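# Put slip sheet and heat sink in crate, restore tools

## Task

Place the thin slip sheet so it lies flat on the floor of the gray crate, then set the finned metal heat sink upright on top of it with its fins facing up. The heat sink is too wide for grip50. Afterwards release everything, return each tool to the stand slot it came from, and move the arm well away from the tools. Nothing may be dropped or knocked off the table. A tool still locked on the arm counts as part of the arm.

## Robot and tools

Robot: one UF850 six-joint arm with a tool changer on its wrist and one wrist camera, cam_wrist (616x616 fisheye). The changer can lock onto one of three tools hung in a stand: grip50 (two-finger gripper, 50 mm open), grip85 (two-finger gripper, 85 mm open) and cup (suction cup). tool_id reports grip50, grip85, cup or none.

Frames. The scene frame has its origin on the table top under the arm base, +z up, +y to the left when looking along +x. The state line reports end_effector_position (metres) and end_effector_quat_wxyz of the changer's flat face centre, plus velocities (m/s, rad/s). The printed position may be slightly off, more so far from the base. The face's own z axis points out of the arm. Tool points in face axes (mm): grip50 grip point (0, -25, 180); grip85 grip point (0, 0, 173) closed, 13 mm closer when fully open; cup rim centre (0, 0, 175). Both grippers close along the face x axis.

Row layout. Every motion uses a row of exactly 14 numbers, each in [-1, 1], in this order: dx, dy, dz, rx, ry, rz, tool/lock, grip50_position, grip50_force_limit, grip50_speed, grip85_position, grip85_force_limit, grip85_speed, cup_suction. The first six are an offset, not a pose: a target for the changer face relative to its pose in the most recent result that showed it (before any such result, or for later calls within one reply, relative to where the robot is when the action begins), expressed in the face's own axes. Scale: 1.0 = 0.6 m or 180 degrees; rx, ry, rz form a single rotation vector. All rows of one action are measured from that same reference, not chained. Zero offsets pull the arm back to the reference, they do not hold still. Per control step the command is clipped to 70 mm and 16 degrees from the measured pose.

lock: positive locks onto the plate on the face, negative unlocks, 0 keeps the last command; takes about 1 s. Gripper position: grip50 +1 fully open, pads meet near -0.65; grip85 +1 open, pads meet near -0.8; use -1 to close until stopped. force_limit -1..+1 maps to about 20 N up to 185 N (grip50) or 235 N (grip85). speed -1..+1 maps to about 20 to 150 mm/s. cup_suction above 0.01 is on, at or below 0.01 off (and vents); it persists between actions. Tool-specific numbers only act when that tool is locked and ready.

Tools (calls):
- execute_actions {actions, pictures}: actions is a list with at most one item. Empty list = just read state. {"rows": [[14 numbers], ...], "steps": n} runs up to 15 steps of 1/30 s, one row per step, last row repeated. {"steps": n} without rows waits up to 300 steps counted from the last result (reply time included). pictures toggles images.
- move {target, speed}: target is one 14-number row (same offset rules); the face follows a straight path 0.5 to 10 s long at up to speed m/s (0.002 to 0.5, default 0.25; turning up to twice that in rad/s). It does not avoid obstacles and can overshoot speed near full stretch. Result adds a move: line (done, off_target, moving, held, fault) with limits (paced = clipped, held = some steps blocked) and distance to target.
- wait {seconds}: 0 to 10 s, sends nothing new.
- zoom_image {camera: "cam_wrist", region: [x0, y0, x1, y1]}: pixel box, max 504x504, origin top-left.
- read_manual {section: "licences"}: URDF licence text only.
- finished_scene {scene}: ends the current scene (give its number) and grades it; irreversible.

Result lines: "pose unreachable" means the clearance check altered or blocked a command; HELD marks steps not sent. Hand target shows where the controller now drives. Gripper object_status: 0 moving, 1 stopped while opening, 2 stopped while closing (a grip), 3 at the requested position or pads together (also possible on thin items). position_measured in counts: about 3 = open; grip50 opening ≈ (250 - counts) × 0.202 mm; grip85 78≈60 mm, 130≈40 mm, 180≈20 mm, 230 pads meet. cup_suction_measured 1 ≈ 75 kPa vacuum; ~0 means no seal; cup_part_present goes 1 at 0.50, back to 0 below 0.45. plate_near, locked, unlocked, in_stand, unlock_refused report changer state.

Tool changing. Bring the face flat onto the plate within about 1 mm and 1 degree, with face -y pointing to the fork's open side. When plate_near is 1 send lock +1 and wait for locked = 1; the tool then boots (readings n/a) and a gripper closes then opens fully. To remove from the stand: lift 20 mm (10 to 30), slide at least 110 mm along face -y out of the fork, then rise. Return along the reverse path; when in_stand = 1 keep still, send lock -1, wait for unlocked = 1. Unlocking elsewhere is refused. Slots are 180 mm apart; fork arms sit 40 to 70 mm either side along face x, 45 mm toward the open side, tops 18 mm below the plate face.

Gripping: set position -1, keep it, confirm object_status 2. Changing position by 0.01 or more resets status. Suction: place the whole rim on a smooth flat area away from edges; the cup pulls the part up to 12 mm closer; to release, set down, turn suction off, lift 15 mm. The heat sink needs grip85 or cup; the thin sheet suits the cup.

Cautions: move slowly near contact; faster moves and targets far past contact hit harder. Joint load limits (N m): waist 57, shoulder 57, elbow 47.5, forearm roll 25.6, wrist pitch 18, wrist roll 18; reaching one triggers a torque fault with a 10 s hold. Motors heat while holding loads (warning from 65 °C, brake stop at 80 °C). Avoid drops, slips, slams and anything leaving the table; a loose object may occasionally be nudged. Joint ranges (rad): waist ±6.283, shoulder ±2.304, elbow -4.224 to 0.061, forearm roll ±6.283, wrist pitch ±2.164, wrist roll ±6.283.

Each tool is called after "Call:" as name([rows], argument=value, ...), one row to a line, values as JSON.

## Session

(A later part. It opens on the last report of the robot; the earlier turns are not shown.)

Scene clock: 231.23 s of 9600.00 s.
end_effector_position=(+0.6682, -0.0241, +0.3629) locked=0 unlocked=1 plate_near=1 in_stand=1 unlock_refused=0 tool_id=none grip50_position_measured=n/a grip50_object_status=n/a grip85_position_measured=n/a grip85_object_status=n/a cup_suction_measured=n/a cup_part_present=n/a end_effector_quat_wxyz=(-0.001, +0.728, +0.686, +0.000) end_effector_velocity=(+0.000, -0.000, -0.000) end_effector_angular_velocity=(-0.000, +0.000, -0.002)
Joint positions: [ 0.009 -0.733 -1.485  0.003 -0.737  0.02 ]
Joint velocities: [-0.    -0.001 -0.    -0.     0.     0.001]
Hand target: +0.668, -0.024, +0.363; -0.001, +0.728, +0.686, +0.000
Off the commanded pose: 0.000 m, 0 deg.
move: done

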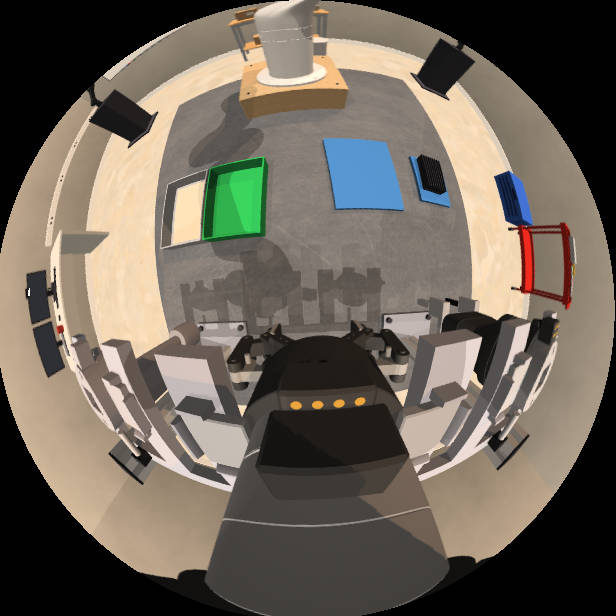

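Call:
move(target=[0,0,0.001,0,0,0,1,0,0,0,1,0,0,0])

Call:
move(target=[0,0,0,0,0,0,1,0,0,0,1,0,0,0])

Call:
move(target=[0,0,0,0,0,0,1,0,0,0,1,0,0,0])

Call:
move(target=[0,0,-0.033,0,0,0,0,0,0,0,1,0,0,0], speed=0.03)

Call:
move(target=[0,-0.2,0,0,0,0,0,0,0,0,1,0,0,0], speed=0.1)

Call:
move(target=[0.535,-0.33,0.15,0,0,0,0,0,0,0,1,0,0,0])

Scene clock: 238.00 s of 9600.00 s.
end_effector_position=(+0.6683, -0.0241, +0.3624) locked=0 unlocked=0 plate_near=1 in_stand=1 unlock_refused=0 tool_id=none grip50_position_measured=n/a grip50_object_status=n/a grip85_position_measured=n/a grip85_object_status=n/a cup_suction_measured=n/a cup_part_present=n/a end_effector_quat_wxyz=(-0.001, +0.728, +0.686, +0.000) end_effector_velocity=(+0.000, -0.002, +0.002) end_effector_angular_velocity=(-0.004, -0.001, +0.004)
Joint positions: [ 0.009 -0.734 -1.485  0.003 -0.735  0.02 ]
Joint velocities: [-0.002  0.002 -0.002 -0.006 -0.002 -0.002]
Hand target: +0.668, -0.024, +0.362; -0.001, +0.728, +0.686, +0.000
Off the commanded pose: 0.000 m, 0 deg.
move: done

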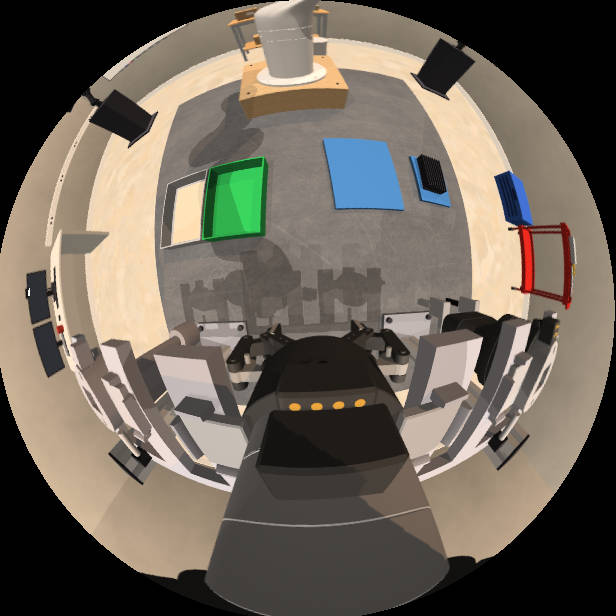

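Scene clock: 238.50 s of 9600.00 s.
end_effector_position=(+0.6684, -0.0242, +0.3626) locked=1 unlocked=0 plate_near=1 in_stand=1 unlock_refused=0 tool_id=grip85 grip50_position_measured=n/a grip50_object_status=n/a grip85_position_measured=n/a grip85_object_status=n/a cup_suction_measured=n/a cup_part_present=n/a end_effector_quat_wxyz=(-0.000, +0.728, +0.686, +0.000) end_effector_velocity=(-0.000, +0.001, -0.000) end_effector_angular_velocity=(-0.000, +0.001, +0.002)
Joint positions: [ 0.009 -0.733 -1.485  0.003 -0.735  0.02 ]
Joint velocities: [ 0.001 -0.    -0.    -0.    -0.    -0.001]
Hand target: +0.668, -0.024, +0.362; -0.001, +0.728, +0.686, +0.000
Off the commanded pose: 0.000 m, 0 deg.
move: done

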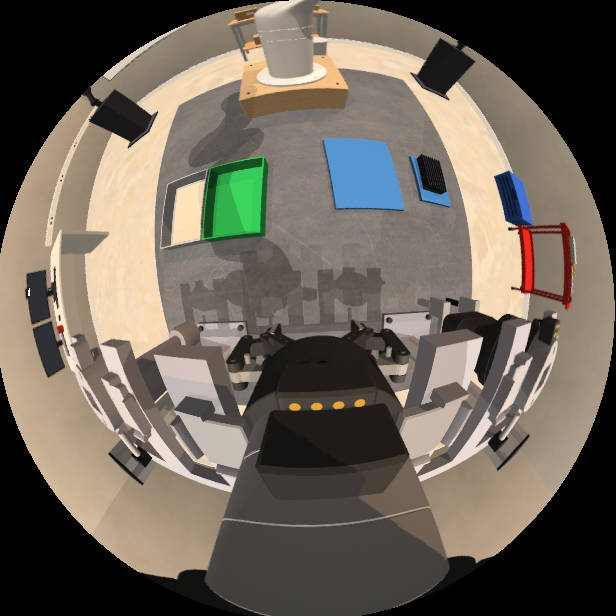

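Scene clock: 239.00 s of 9600.00 s.
end_effector_position=(+0.6684, -0.0242, +0.3626) locked=1 unlocked=0 plate_near=1 in_stand=1 unlock_refused=0 tool_id=grip85 grip50_position_measured=n/a grip50_object_status=n/a grip85_position_measured=n/a grip85_object_status=n/a cup_suction_measured=n/a cup_part_present=n/a end_effector_quat_wxyz=(-0.000, +0.728, +0.686, +0.000) end_effector_velocity=(+0.000, +0.000, +0.000) end_effector_angular_velocity=(-0.000, -0.001, +0.000)
Joint positions: [ 0.009 -0.733 -1.485  0.003 -0.735  0.02 ]
Joint velocities: [ 0.     0.001  0.    -0.     0.001  0.001]
Hand target: +0.668, -0.024, +0.363; -0.000, +0.728, +0.686, +0.000
Off the commanded pose: 0.000 m, 0 deg.
move: done

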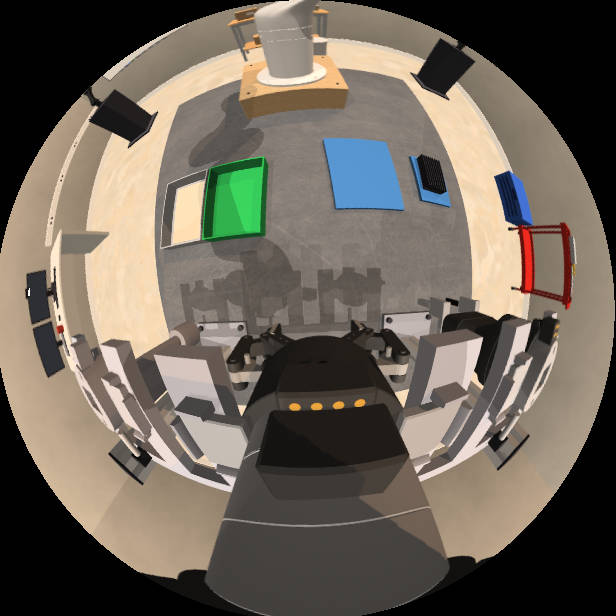

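Scene clock: 239.93 s of 9600.00 s.
end_effector_position=(+0.6683, -0.0242, +0.3823) locked=1 unlocked=0 plate_near=1 in_stand=0 unlock_refused=0 tool_id=grip85 grip50_position_measured=n/a grip50_object_status=n/a grip85_position_measured=n/a grip85_object_status=n/a cup_suction_measured=n/a cup_part_present=n/a end_effector_quat_wxyz=(-0.000, +0.728, +0.686, +0.000) end_effector_velocity=(-0.001, -0.000, -0.001) end_effector_angular_velocity=(-0.000, +0.004, -0.000)
Joint positions: [ 0.009 -0.709 -1.494  0.003 -0.769  0.021]
Joint velocities: [-0.    -0.     0.001 -0.    -0.002  0.   ]
Hand target: +0.668, -0.024, +0.382; -0.000, +0.728, +0.686, +0.000
Off the commanded pose: 0.000 m, 0 deg.
move: done

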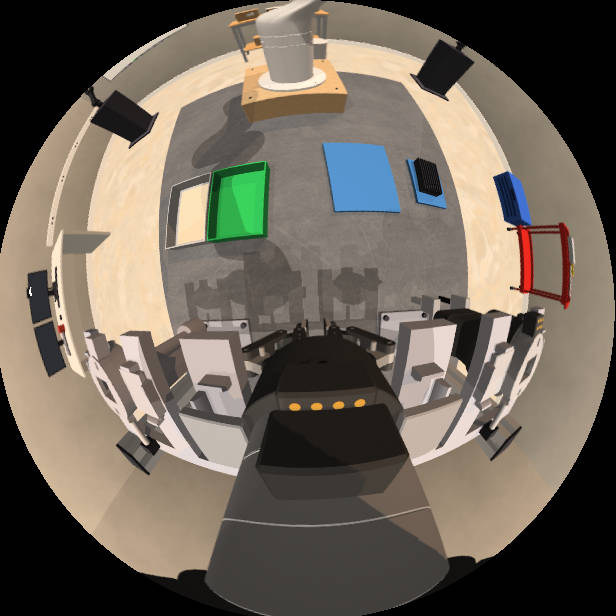

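Scene clock: 241.50 s of 9600.00 s.
end_effector_position=(+0.5489, -0.0174, +0.3822) locked=1 unlocked=0 plate_near=1 in_stand=0 unlock_refused=0 tool_id=grip85 grip50_position_measured=n/a grip50_object_status=n/a grip85_position_measured=n/a grip85_object_status=n/a cup_suction_measured=n/a cup_part_present=n/a end_effector_quat_wxyz=(-0.000, +0.728, +0.686, +0.000) end_effector_velocity=(-0.002, +0.000, -0.000) end_effector_angular_velocity=(+0.000, +0.001, -0.000)
Joint positions: [ 0.013 -0.445 -1.081  0.003 -0.62   0.024]
Joint velocities: [0.001 0.003 0.005 0.    0.001 0.   ]
Hand target: +0.549, -0.017, +0.382; -0.000, +0.728, +0.686, +0.000
Off the commanded pose: 0.001 m, 0 deg.
move: done

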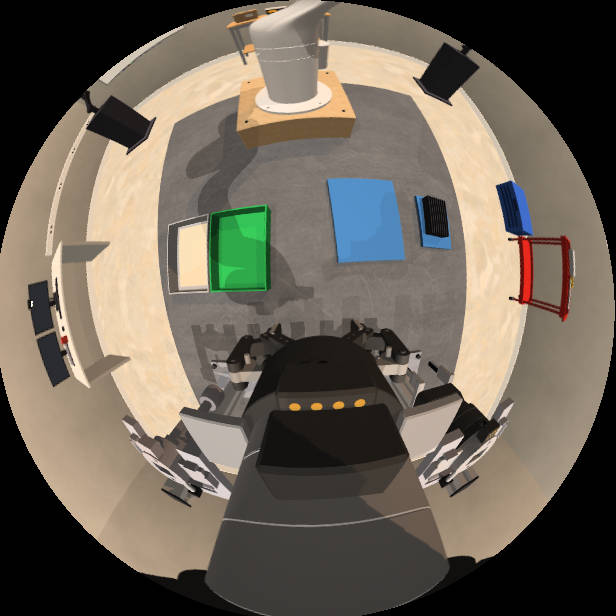

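Scene clock: 243.53 s of 9600.00 s.
end_effector_position=(+0.3701, +0.3149, +0.2923) locked=1 unlocked=0 plate_near=1 in_stand=0 unlock_refused=0 tool_id=grip85 grip50_position_measured=n/a grip50_object_status=n/a grip85_position_measured=3 grip85_object_status=3 cup_suction_measured=n/a cup_part_present=n/a end_effector_quat_wxyz=(-0.000, +0.728, +0.685, +0.000) end_effector_velocity=(-0.001, +0.002, -0.000) end_effector_angular_velocity=(-0.001, -0.001, +0.001)
Joint positions: [ 0.759 -0.487 -0.871 -0.028 -0.371  0.8  ]
Joint velocities: [ 0.004 -0.001 -0.001 -0.003  0.     0.006]
Hand target: +0.370, +0.315, +0.292; -0.000, +0.728, +0.686, +0.000
Off the commanded pose: 0.001 m, 0 deg.
move: done

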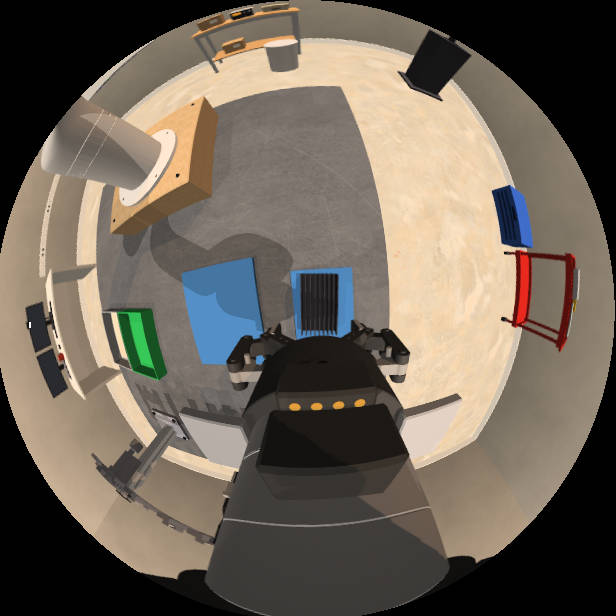

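Call:
move(target=[0.013,-0.028,0.09,0,0,0.016,0,0,0,0,1,0,0,0], speed=0.08)

Call:
zoom_image(camera="cam_wrist", region=[200,200,440,400])

Scene clock: 247.20 s of 9600.00 s.
end_effector_position=(+0.3540, +0.3239, +0.2384) locked=1 unlocked=0 plate_near=1 in_stand=0 unlock_refused=0 tool_id=grip85 grip50_position_measured=n/a grip50_object_status=n/a grip85_position_measured=3 grip85_object_status=3 cup_suction_measured=n/a cup_part_present=n/a end_effector_quat_wxyz=(-0.000, +0.745, +0.667, +0.001) end_effector_velocity=(+0.000, -0.001, -0.001) end_effector_angular_velocity=(-0.001, -0.000, -0.001)
Joint positions: [ 0.794 -0.595 -0.862 -0.043 -0.254  0.9  ]
Joint velocities: [-0.001 -0.001  0.    -0.003  0.001  0.003]
Hand target: +0.354, +0.324, +0.238; -0.000, +0.745, +0.667, +0.000
Off the commanded pose: 0.000 m, 0 deg.
move: done

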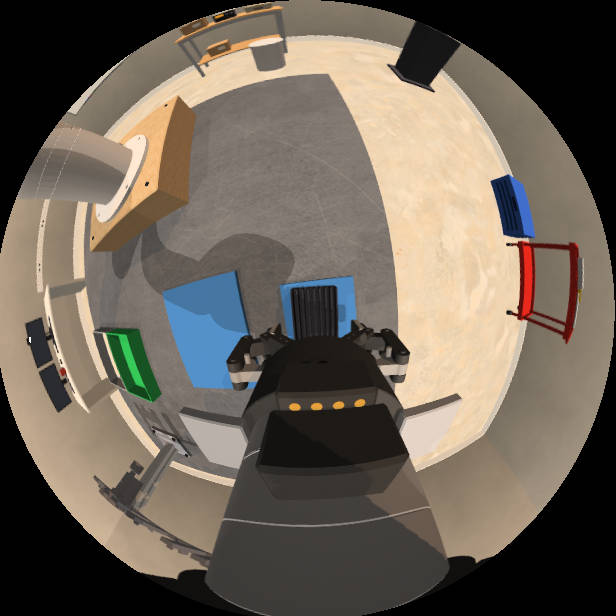

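Region (200, 200, 440, 400) of cam_wrist's 616x616 image, scaled by 2.100, with more detail than that image has.

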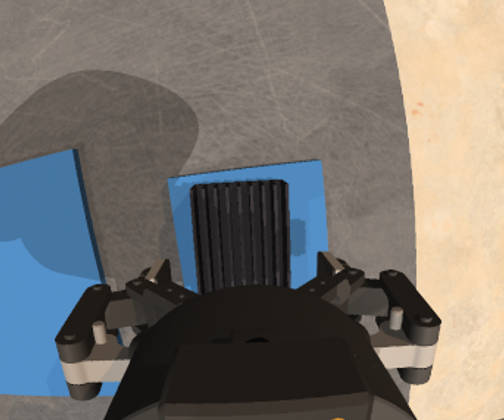

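Call:
move(target=[0,0,0.066,0,0,0,0,0,0,0,1,0,0,0], speed=0.02)

Call:
move(target=[0,0,0,0,0,0,0,0,0,0,-1,0,-0.5,0])

Call:
move(target=[0,0,-0.17,0,0,0,0,0,0,0,-1,0,-0.5,0], speed=0.08)

Scene clock: 252.83 s of 9600.00 s.
end_effector_position=(+0.3541, +0.3240, +0.1988) locked=1 unlocked=0 plate_near=1 in_stand=0 unlock_refused=0 tool_id=grip85 grip50_position_measured=n/a grip50_object_status=n/a grip85_position_measured=3 grip85_object_status=3 cup_suction_measured=n/a cup_part_present=n/a end_effector_quat_wxyz=(-0.000, +0.745, +0.667, +0.001) end_effector_velocity=(+0.000, -0.000, -0.001) end_effector_angular_velocity=(-0.000, +0.000, +0.000)
Joint positions: [ 0.793 -0.687 -0.88  -0.06  -0.18   0.917]
Joint velocities: [-0.    -0.003 -0.001 -0.001  0.001  0.001]
Hand target: +0.354, +0.324, +0.199; -0.000, +0.745, +0.667, +0.001
Off the commanded pose: 0.000 m, 0 deg.
move: done

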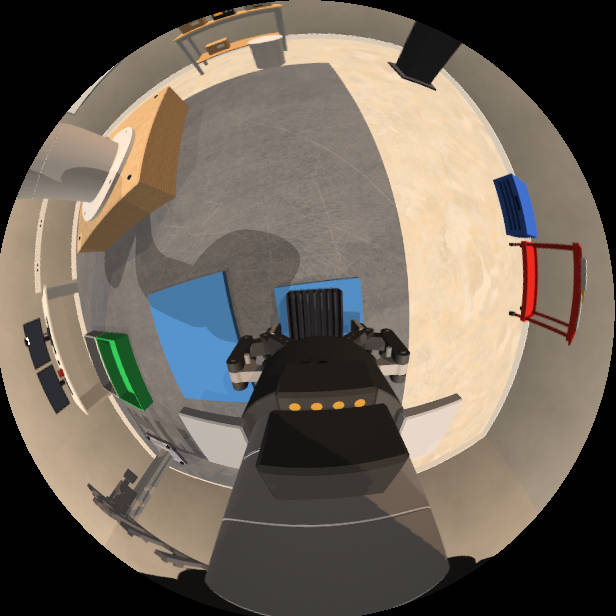

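Scene clock: 253.73 s of 9600.00 s.
end_effector_position=(+0.3542, +0.3241, +0.1990) locked=1 unlocked=0 plate_near=1 in_stand=0 unlock_refused=0 tool_id=grip85 grip50_position_measured=n/a grip50_object_status=n/a grip85_position_measured=81 grip85_object_status=2 cup_suction_measured=n/a cup_part_present=n/a end_effector_quat_wxyz=(-0.000, +0.745, +0.667, +0.001) end_effector_velocity=(-0.001, -0.000, -0.000) end_effector_angular_velocity=(-0.001, +0.001, +0.001)
Joint positions: [ 0.793 -0.687 -0.881 -0.06  -0.18   0.917]
Joint velocities: [ 0.001 -0.     0.001 -0.     0.     0.   ]
Hand target: +0.354, +0.324, +0.199; -0.000, +0.745, +0.667, +0.001
Off the commanded pose: 0.000 m, 0 deg.
move: done

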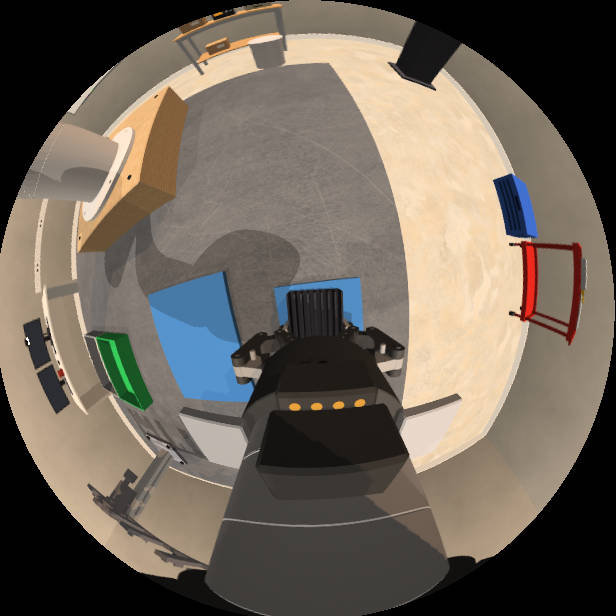

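Scene clock: 255.37 s of 9600.00 s.
end_effector_position=(+0.3538, +0.3237, +0.3010) locked=1 unlocked=0 plate_near=1 in_stand=0 unlock_refused=0 tool_id=grip85 grip50_position_measured=n/a grip50_object_status=n/a grip85_position_measured=81 grip85_object_status=2 cup_suction_measured=n/a cup_part_present=n/a end_effector_quat_wxyz=(-0.000, +0.745, +0.667, +0.000) end_effector_velocity=(-0.000, +0.001, +0.001) end_effector_angular_velocity=(+0.001, -0.000, +0.002)
Joint positions: [ 0.795 -0.458 -0.853 -0.029 -0.382  0.887]
Joint velocities: [ 0.001  0.002 -0.001  0.    -0.002 -0.001]
Hand target: +0.354, +0.324, +0.301; -0.000, +0.745, +0.667, +0.001
Off the commanded pose: 0.000 m, 0 deg.
move: done

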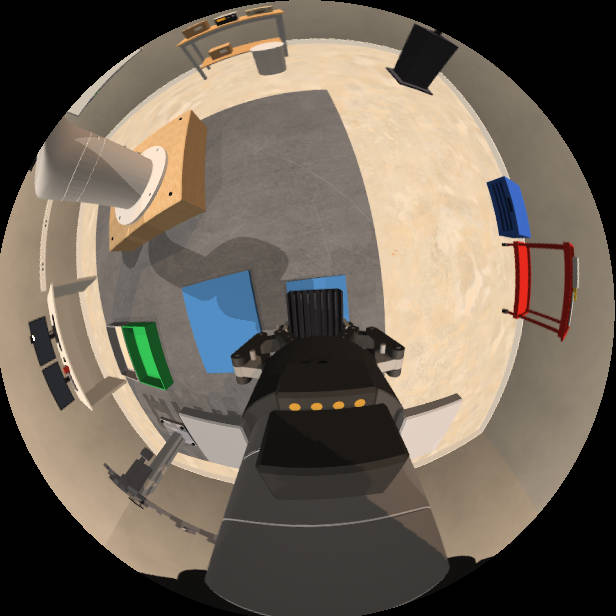

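Call:
move(target=[-0.525,0.091,0,0,0,0,0,0,0,0,-1,0,-0.5,0], speed=0.2)

Call:
move(target=[-0.525,0.091,0,0,0,0,0,0,0,0,-1,0,-0.5,0], speed=0.2)

Call:
move(target=[0,0,0.16,0,0,0,0,0,0,0,-1,0,-0.5,0], speed=0.04)

Call:
move(target=[0,0,0.006,0,0,0,0,0,0,0,-1,0,-0.5,0], speed=0.005)

Call:
move(target=[0,0,0.005,0,0,0,0,0,0,0,-1,0,-0.5,0], speed=0.005)

Call:
move(target=[0,0,0.005,0,0,0,0,0,0,0,-1,0,-0.5,0], speed=0.005)

Scene clock: 265.13 s of 9600.00 s.
end_effector_position=(+0.3743, +0.0044, +0.3005) locked=1 unlocked=0 plate_near=1 in_stand=0 unlock_refused=0 tool_id=grip85 grip50_position_measured=n/a grip50_object_status=n/a grip85_position_measured=81 grip85_object_status=2 cup_suction_measured=n/a cup_part_present=n/a end_effector_quat_wxyz=(-0.000, +0.745, +0.667, +0.000) end_effector_velocity=(+0.000, -0.001, +0.000) end_effector_angular_velocity=(+0.003, +0.001, +0.001)
Joint positions: [ 0.057 -0.258 -0.556  0.004 -0.282  0.117]
Joint velocities: [-0.005 -0.    -0.001  0.013 -0.001 -0.018]
Hand target: +0.374, +0.004, +0.300; -0.000, +0.745, +0.667, +0.001
Off the commanded pose: 0.001 m, 0 deg.
move: done

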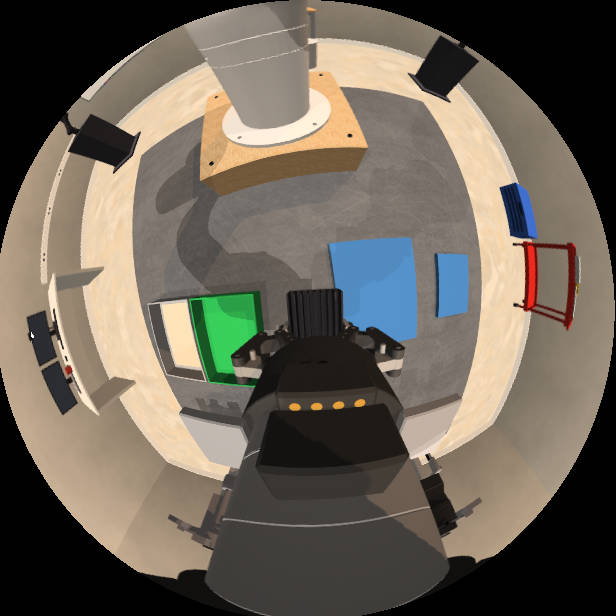

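Scene clock: 267.17 s of 9600.00 s.
end_effector_position=(+0.3943, -0.3148, +0.3002) locked=1 unlocked=0 plate_near=1 in_stand=0 unlock_refused=0 tool_id=grip85 grip50_position_measured=n/a grip50_object_status=n/a grip85_position_measured=81 grip85_object_status=2 cup_suction_measured=n/a cup_part_present=n/a end_effector_quat_wxyz=(-0.001, +0.745, +0.667, +0.001) end_effector_velocity=(+0.002, -0.003, +0.001) end_effector_angular_velocity=(-0.002, -0.003, +0.000)
Joint positions: [-0.636 -0.505 -0.927  0.03  -0.411 -0.6  ]
Joint velocities: [-0.002 -0.002 -0.007  0.002 -0.001 -0.004]
Hand target: +0.394, -0.315, +0.300; -0.000, +0.745, +0.667, +0.001
Off the commanded pose: 0.000 m, 0 deg.
move: done

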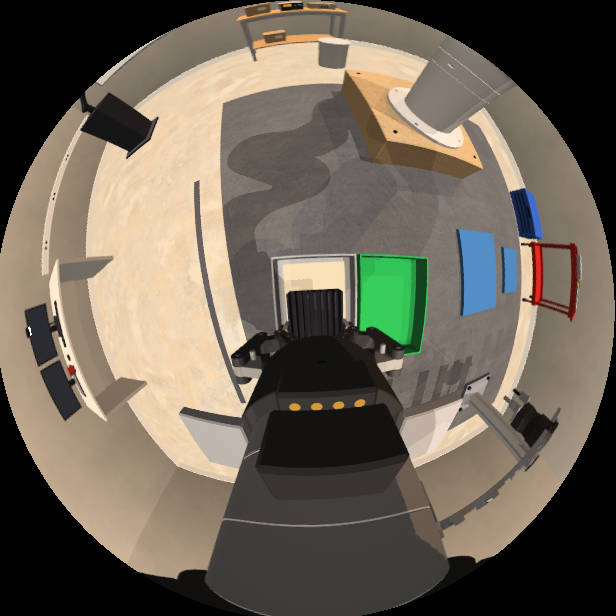

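Scene clock: 269.87 s of 9600.00 s.
end_effector_position=(+0.3945, -0.3148, +0.2041) locked=1 unlocked=0 plate_near=1 in_stand=0 unlock_refused=0 tool_id=grip85 grip50_position_measured=n/a grip50_object_status=n/a grip85_position_measured=81 grip85_object_status=2 cup_suction_measured=n/a cup_part_present=n/a end_effector_quat_wxyz=(-0.001, +0.745, +0.667, +0.001) end_effector_velocity=(+0.000, -0.001, +0.000) end_effector_angular_velocity=(-0.002, -0.002, -0.000)
Joint positions: [-0.634 -0.709 -0.95   0.053 -0.229 -0.622]
Joint velocities: [-0.001  0.001 -0.     0.001  0.002 -0.001]
Hand target: +0.394, -0.315, +0.204; -0.001, +0.745, +0.667, +0.001
Off the commanded pose: 0.000 m, 0 deg.
move: done

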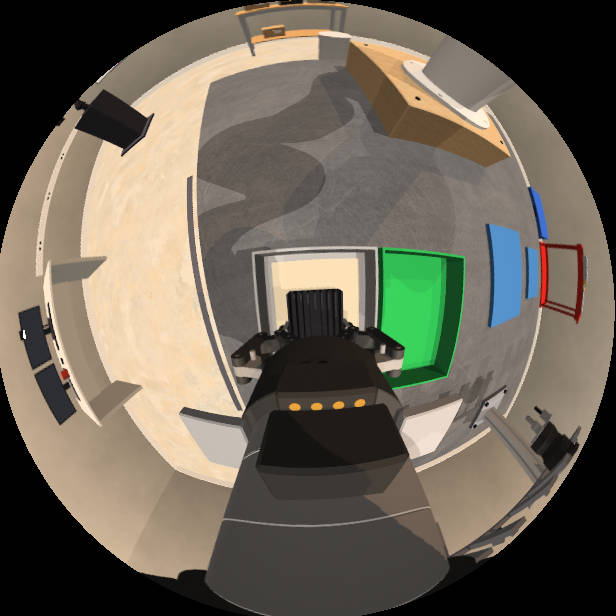

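Scene clock: 270.80 s of 9600.00 s.
end_effector_position=(+0.3945, -0.3148, +0.2006) locked=1 unlocked=0 plate_near=1 in_stand=0 unlock_refused=0 tool_id=grip85 grip50_position_measured=n/a grip50_object_status=n/a grip85_position_measured=81 grip85_object_status=2 cup_suction_measured=n/a cup_part_present=n/a end_effector_quat_wxyz=(-0.001, +0.745, +0.667, +0.001) end_effector_velocity=(+0.000, -0.001, +0.000) end_effector_angular_velocity=(-0.001, -0.001, -0.001)
Joint positions: [-0.634 -0.718 -0.952  0.055 -0.223 -0.623]
Joint velocities: [-0.    -0.    -0.001  0.     0.001  0.001]
Hand target: +0.395, -0.315, +0.201; -0.001, +0.745, +0.667, +0.001
Off the commanded pose: 0.000 m, 0 deg.
move: done

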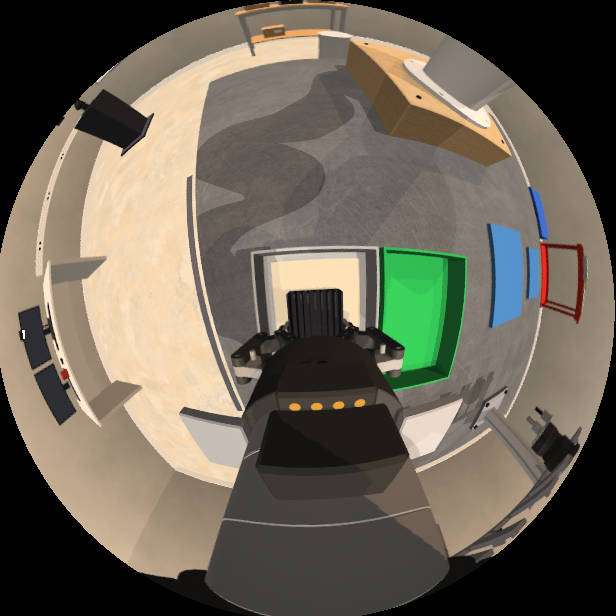

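Scene clock: 271.63 s of 9600.00 s.
end_effector_position=(+0.3945, -0.3148, +0.1976) locked=1 unlocked=0 plate_near=1 in_stand=0 unlock_refused=0 tool_id=grip85 grip50_position_measured=n/a grip50_object_status=n/a grip85_position_measured=81 grip85_object_status=2 cup_suction_measured=n/a cup_part_present=n/a end_effector_quat_wxyz=(-0.001, +0.745, +0.667, +0.001) end_effector_velocity=(+0.001, -0.000, +0.000) end_effector_angular_velocity=(-0.001, -0.002, +0.001)
Joint positions: [-0.634 -0.724 -0.954  0.056 -0.218 -0.624]
Joint velocities: [ 0.    -0.    -0.001  0.     0.001 -0.001]
Hand target: +0.395, -0.315, +0.198; -0.001, +0.745, +0.667, +0.001
Off the commanded pose: 0.000 m, 0 deg.
move: done

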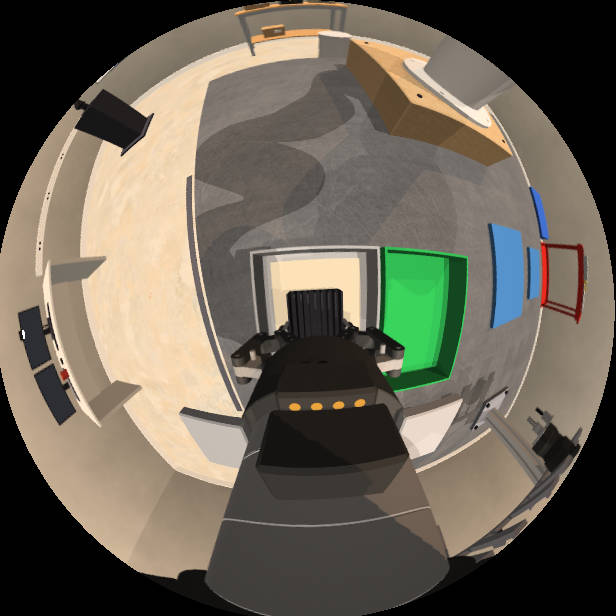

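Scene clock: 272.47 s of 9600.00 s.
end_effector_position=(+0.3945, -0.3148, +0.1946) locked=1 unlocked=0 plate_near=1 in_stand=0 unlock_refused=0 tool_id=grip85 grip50_position_measured=n/a grip50_object_status=n/a grip85_position_measured=81 grip85_object_status=2 cup_suction_measured=n/a cup_part_present=n/a end_effector_quat_wxyz=(-0.001, +0.745, +0.667, +0.001) end_effector_velocity=(+0.000, -0.001, +0.000) end_effector_angular_velocity=(-0.001, -0.001, -0.001)
Joint positions: [-0.634 -0.731 -0.956  0.057 -0.213 -0.626]
Joint velocities: [-0.001  0.    -0.001  0.     0.     0.001]
Hand target: +0.395, -0.315, +0.195; -0.001, +0.745, +0.667, +0.001
Off the commanded pose: 0.000 m, 0 deg.
move: done

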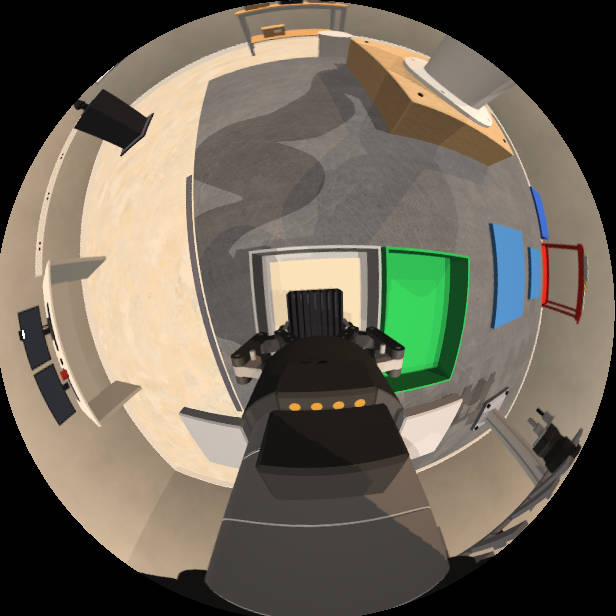

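Call:
move(target=[0,0,0.004,0,0,0,0,0,0,0,-1,0,-0.5,0], speed=0.005)

Call:
move(target=[0,0,0,0,0,0,0,0,0,0,0.7,0,-0.5,0])

Call:
move(target=[0,0,-0.316,0,0,0,0,0,0,0,0.7,0,0,0], speed=0.12)

Call:
move(target=[0,0,0,0,-0.0008,-0.0165,0,0,0,0,1,0,0,0])

Call:
move(target=[0.51,0.228,0,0,0,0,0,0,0,0,1,0,0,0])

Scene clock: 276.93 s of 9600.00 s.
end_effector_position=(+0.3952, -0.3153, +0.1937) locked=1 unlocked=0 plate_near=1 in_stand=0 unlock_refused=0 tool_id=grip85 grip50_position_measured=n/a grip50_object_status=n/a grip85_position_measured=81 grip85_object_status=2 cup_suction_measured=n/a cup_part_present=n/a end_effector_quat_wxyz=(-0.000, +0.745, +0.667, +0.001) end_effector_velocity=(-0.001, +0.001, -0.001) end_effector_angular_velocity=(-0.002, -0.002, +0.002)
Joint positions: [-0.634 -0.734 -0.958  0.058 -0.212 -0.627]
Joint velocities: [ 0.001  0.001  0.005  0.     0.008 -0.001]
Hand target: +0.395, -0.315, +0.192; -0.001, +0.745, +0.667, +0.001
Off the commanded pose: 0.002 m, 0 deg.
move: done

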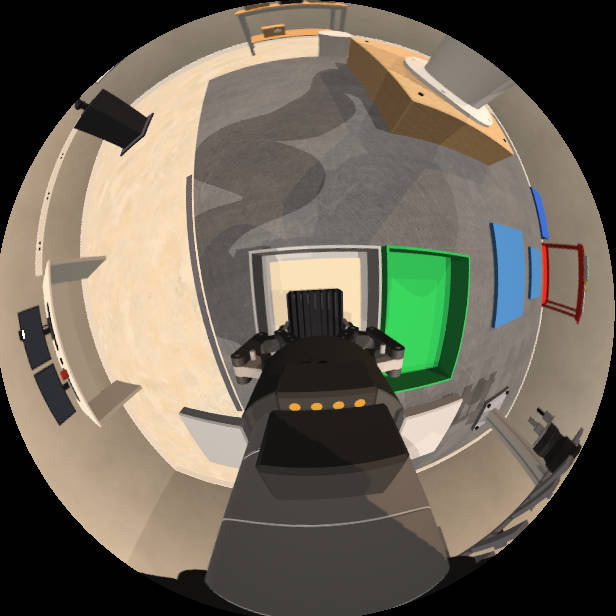

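Scene clock: 277.57 s of 9600.00 s.
end_effector_position=(+0.3951, -0.3152, +0.1936) locked=1 unlocked=0 plate_near=1 in_stand=0 unlock_refused=0 tool_id=grip85 grip50_position_measured=n/a grip50_object_status=n/a grip85_position_measured=41 grip85_object_status=0 cup_suction_measured=n/a cup_part_present=n/a end_effector_quat_wxyz=(-0.000, +0.745, +0.667, +0.001) end_effector_velocity=(+0.000, +0.001, -0.000) end_effector_angular_velocity=(+0.001, +0.001, +0.001)
Joint positions: [-0.634 -0.734 -0.958  0.058 -0.211 -0.627]
Joint velocities: [ 0.001 -0.     0.    -0.    -0.001 -0.   ]
Hand target: +0.395, -0.315, +0.194; -0.000, +0.745, +0.667, +0.001
Off the commanded pose: 0.000 m, 0 deg.
move: done

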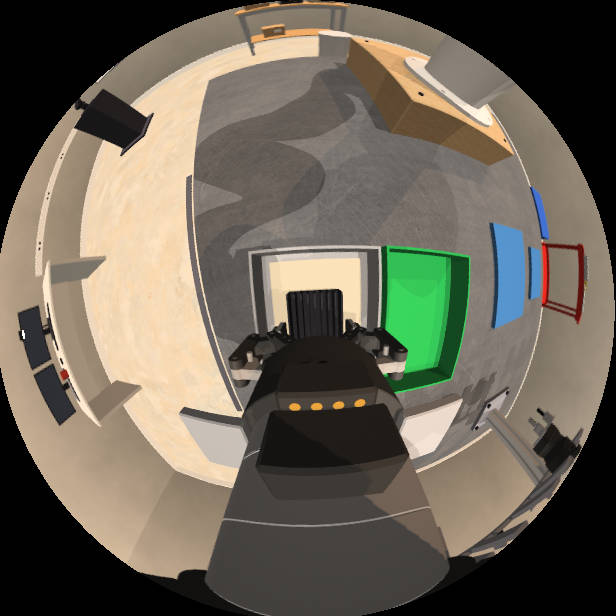

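Scene clock: 279.50 s of 9600.00 s.
end_effector_position=(+0.3945, -0.3151, +0.3831) locked=1 unlocked=0 plate_near=1 in_stand=0 unlock_refused=0 tool_id=grip85 grip50_position_measured=n/a grip50_object_status=n/a grip85_position_measured=41 grip85_object_status=3 cup_suction_measured=n/a cup_part_present=n/a end_effector_quat_wxyz=(-0.000, +0.745, +0.667, +0.001) end_effector_velocity=(+0.000, -0.001, +0.002) end_effector_angular_velocity=(-0.001, -0.002, -0.001)
Joint positions: [-0.638 -0.356 -0.952  0.022 -0.584 -0.593]
Joint velocities: [-0.001  0.002 -0.002 -0.    -0.002  0.   ]
Hand target: +0.395, -0.315, +0.384; -0.000, +0.745, +0.667, +0.001
Off the commanded pose: 0.001 m, 0 deg.
move: done

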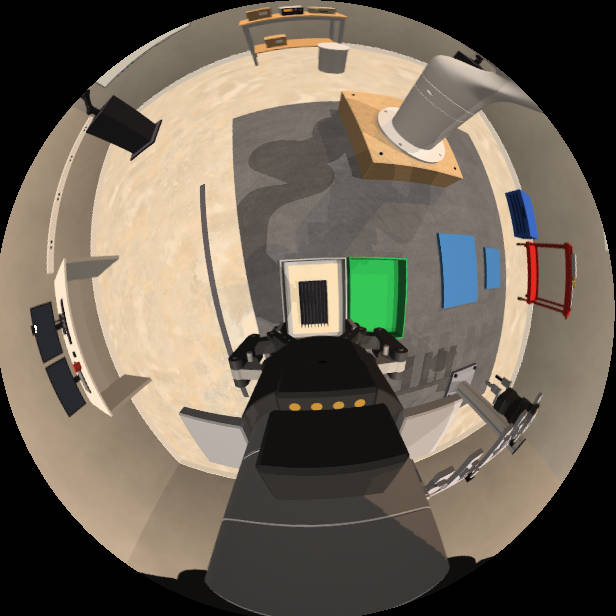

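Scene clock: 280.20 s of 9600.00 s.
end_effector_position=(+0.3945, -0.3151, +0.3831) locked=1 unlocked=0 plate_near=1 in_stand=0 unlock_refused=0 tool_id=grip85 grip50_position_measured=n/a grip50_object_status=n/a grip85_position_measured=3 grip85_object_status=3 cup_suction_measured=n/a cup_part_present=n/a end_effector_quat_wxyz=(+0.000, +0.727, +0.686, -0.000) end_effector_velocity=(-0.000, -0.000, +0.001) end_effector_angular_velocity=(-0.000, -0.001, +0.003)
Joint positions: [-0.638 -0.356 -0.951  0.018 -0.582 -0.64 ]
Joint velocities: [-0.     0.002  0.     0.    -0.    -0.004]
Hand target: +0.394, -0.315, +0.383; +0.000, +0.727, +0.686, -0.000
Off the commanded pose: 0.000 m, 0 deg.
move: done

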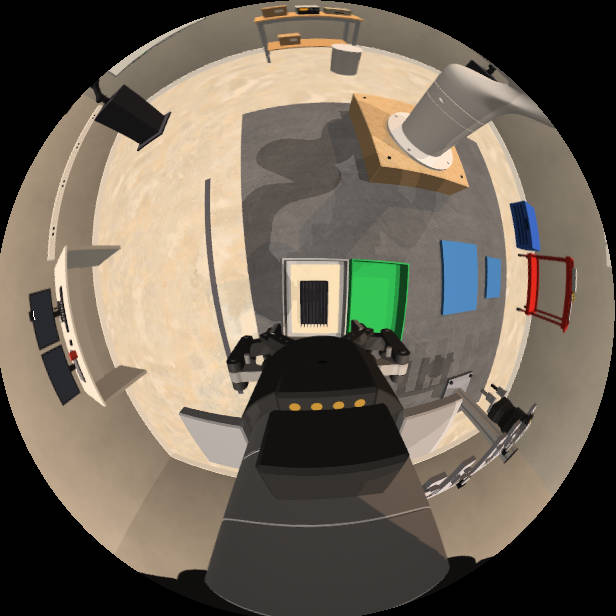

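Scene clock: 282.00 s of 9600.00 s.
end_effector_position=(+0.5481, -0.0172, +0.3828) locked=1 unlocked=0 plate_near=1 in_stand=0 unlock_refused=0 tool_id=grip85 grip50_position_measured=n/a grip50_object_status=n/a grip85_position_measured=3 grip85_object_status=3 cup_suction_measured=n/a cup_part_present=n/a end_effector_quat_wxyz=(+0.000, +0.728, +0.686, -0.001) end_effector_velocity=(+0.002, +0.002, +0.001) end_effector_angular_velocity=(-0.000, -0.001, +0.001)
Joint positions: [ 0.014 -0.442 -1.079 -0.001 -0.621  0.028]
Joint velocities: [ 0.004 -0.002 -0.004 -0.001 -0.001  0.004]
Hand target: +0.548, -0.017, +0.383; +0.000, +0.727, +0.686, -0.000
Off the commanded pose: 0.001 m, 0 deg.
move: done

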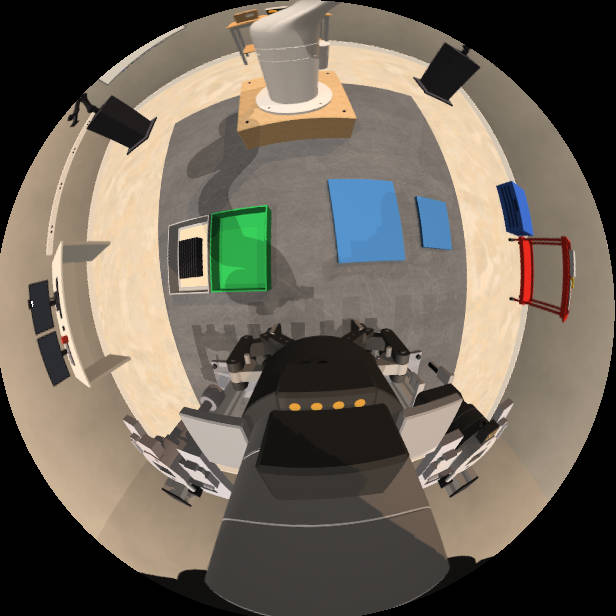

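Call:
move(target=[-0.0003,0.2013,0,0,0,0,0,0,0,0,1,0,0,0], speed=0.08)

Call:
move(target=[0,0,0.034,0,0,0,0,0,0,0,1,0,0,0], speed=0.01)

Call:
move(target=[0,0,0,0,0,0,-1,0,0,0,1,0,0,0])

Call:
move(target=[0,0,0,0,0,0,-1,0,0,0,1,0,0,0])

Call:
move(target=[0,0,0,0,0,0,-1,0,0,0,1,0,0,0])

Call:
move(target=[0,0,-0.04,0,0,0,0,0,0,0,1,0,0,0], speed=0.03)

Scene clock: 288.17 s of 9600.00 s.
end_effector_position=(+0.6683, -0.0242, +0.3830) locked=1 unlocked=0 plate_near=1 in_stand=0 unlock_refused=0 tool_id=grip85 grip50_position_measured=n/a grip50_object_status=n/a grip85_position_measured=3 grip85_object_status=3 cup_suction_measured=n/a cup_part_present=n/a end_effector_quat_wxyz=(+0.000, +0.728, +0.686, -0.001) end_effector_velocity=(+0.001, -0.000, -0.000) end_effector_angular_velocity=(-0.000, +0.001, +0.001)
Joint positions: [ 0.009 -0.708 -1.495 -0.001 -0.77   0.023]
Joint velocities: [-0.001 -0.004 -0.005 -0.    -0.002 -0.001]
Hand target: +0.668, -0.024, +0.383; +0.000, +0.728, +0.686, -0.001
Off the commanded pose: 0.000 m, 0 deg.
move: done

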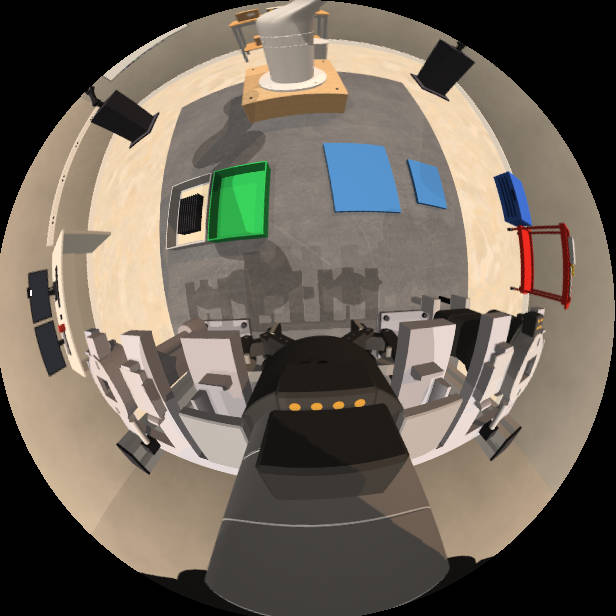

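Scene clock: 290.43 s of 9600.00 s.
end_effector_position=(+0.6684, -0.0243, +0.3627) locked=1 unlocked=0 plate_near=1 in_stand=1 unlock_refused=0 tool_id=grip85 grip50_position_measured=n/a grip50_object_status=n/a grip85_position_measured=3 grip85_object_status=3 cup_suction_measured=n/a cup_part_present=n/a end_effector_quat_wxyz=(+0.000, +0.728, +0.686, -0.001) end_effector_velocity=(+0.000, +0.000, -0.001) end_effector_angular_velocity=(+0.000, -0.000, +0.001)
Joint positions: [ 0.009 -0.733 -1.485 -0.001 -0.736  0.023]
Joint velocities: [ 0.    -0.002 -0.001  0.     0.001 -0.001]
Hand target: +0.668, -0.024, +0.363; +0.000, +0.728, +0.686, -0.001
Off the commanded pose: 0.000 m, 0 deg.
move: done

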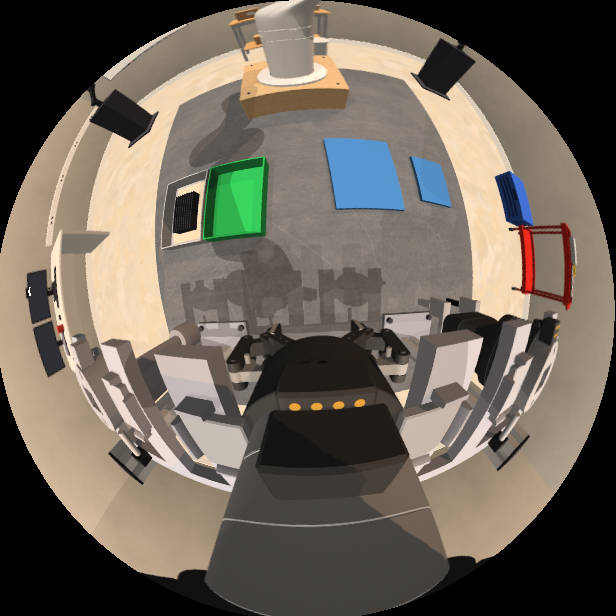

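Scene clock: 290.93 s of 9600.00 s.
end_effector_position=(+0.6684, -0.0242, +0.3628) locked=0 unlocked=0 plate_near=1 in_stand=1 unlock_refused=0 tool_id=none grip50_position_measured=n/a grip50_object_status=n/a grip85_position_measured=n/a grip85_object_status=n/a cup_suction_measured=n/a cup_part_present=n/a end_effector_quat_wxyz=(+0.000, +0.728, +0.686, -0.001) end_effector_velocity=(+0.000, +0.001, -0.000) end_effector_angular_velocity=(-0.000, +0.000, +0.002)
Joint positions: [ 0.009 -0.733 -1.486 -0.001 -0.736  0.023]
Joint velocities: [ 0.001 -0.    -0.    -0.     0.    -0.001]
Hand target: +0.668, -0.024, +0.363; +0.000, +0.728, +0.686, -0.001
Off the commanded pose: 0.000 m, 0 deg.
move: done

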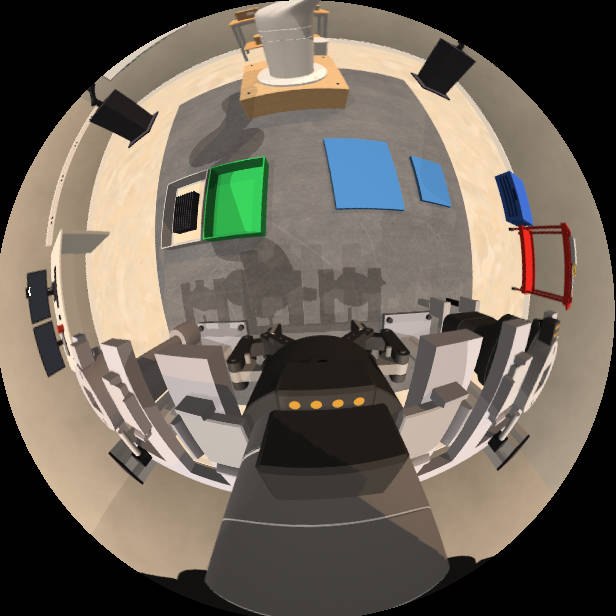

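Scene clock: 291.43 s of 9600.00 s.
end_effector_position=(+0.6684, -0.0242, +0.3628) locked=0 unlocked=1 plate_near=1 in_stand=1 unlock_refused=0 tool_id=none grip50_position_measured=n/a grip50_object_status=n/a grip85_position_measured=n/a grip85_object_status=n/a cup_suction_measured=n/a cup_part_present=n/a end_effector_quat_wxyz=(+0.000, +0.728, +0.686, -0.001) end_effector_velocity=(+0.000, -0.001, +0.000) end_effector_angular_velocity=(-0.000, -0.001, -0.001)
Joint positions: [ 0.009 -0.733 -1.486 -0.001 -0.736  0.023]
Joint velocities: [-0.001  0.    -0.001 -0.    -0.    -0.   ]
Hand target: +0.668, -0.024, +0.363; +0.000, +0.728, +0.686, -0.001
Off the commanded pose: 0.000 m, 0 deg.
move: done

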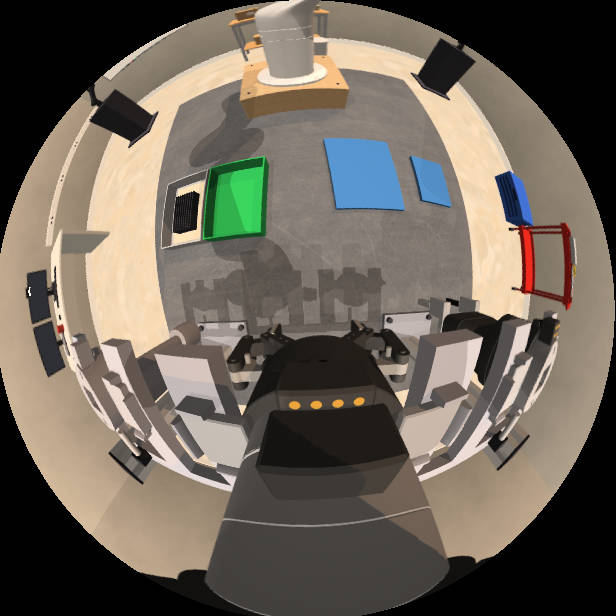

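Scene clock: 291.93 s of 9600.00 s.
end_effector_position=(+0.6684, -0.0242, +0.3628) locked=0 unlocked=1 plate_near=1 in_stand=1 unlock_refused=0 tool_id=none grip50_position_measured=n/a grip50_object_status=n/a grip85_position_measured=n/a grip85_object_status=n/a cup_suction_measured=n/a cup_part_present=n/a end_effector_quat_wxyz=(+0.000, +0.728, +0.686, -0.001) end_effector_velocity=(-0.000, +0.001, -0.000) end_effector_angular_velocity=(+0.000, +0.001, +0.001)
Joint positions: [ 0.009 -0.733 -1.486 -0.001 -0.736  0.023]
Joint velocities: [ 0.001  0.     0.001  0.    -0.    -0.   ]
Hand target: +0.668, -0.024, +0.363; +0.000, +0.728, +0.686, -0.001
Off the commanded pose: 0.000 m, 0 deg.
move: done

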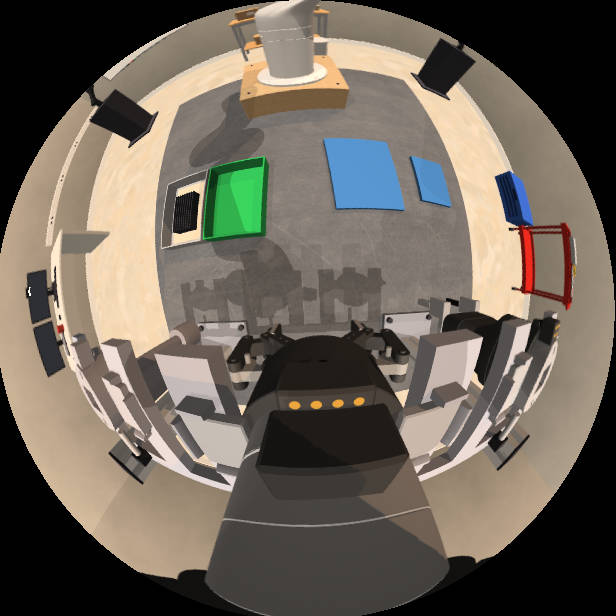

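Scene clock: 293.00 s of 9600.00 s.
end_effector_position=(+0.6683, -0.0242, +0.3867) locked=0 unlocked=1 plate_near=0 in_stand=0 unlock_refused=0 tool_id=none grip50_position_measured=n/a grip50_object_status=n/a grip85_position_measured=n/a grip85_object_status=n/a cup_suction_measured=n/a cup_part_present=n/a end_effector_quat_wxyz=(+0.000, +0.728, +0.686, -0.001) end_effector_velocity=(-0.001, -0.000, -0.001) end_effector_angular_velocity=(+0.000, +0.003, -0.001)
Joint positions: [ 0.009 -0.704 -1.497 -0.001 -0.777  0.023]
Joint velocities: [-0.001  0.     0.002  0.    -0.002  0.   ]
Hand target: +0.668, -0.024, +0.387; +0.000, +0.728, +0.686, -0.001
Off the commanded pose: 0.000 m, 0 deg.
move: done

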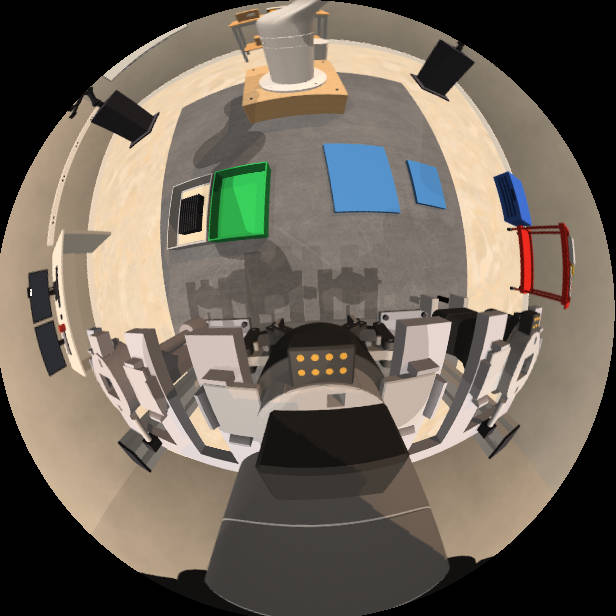

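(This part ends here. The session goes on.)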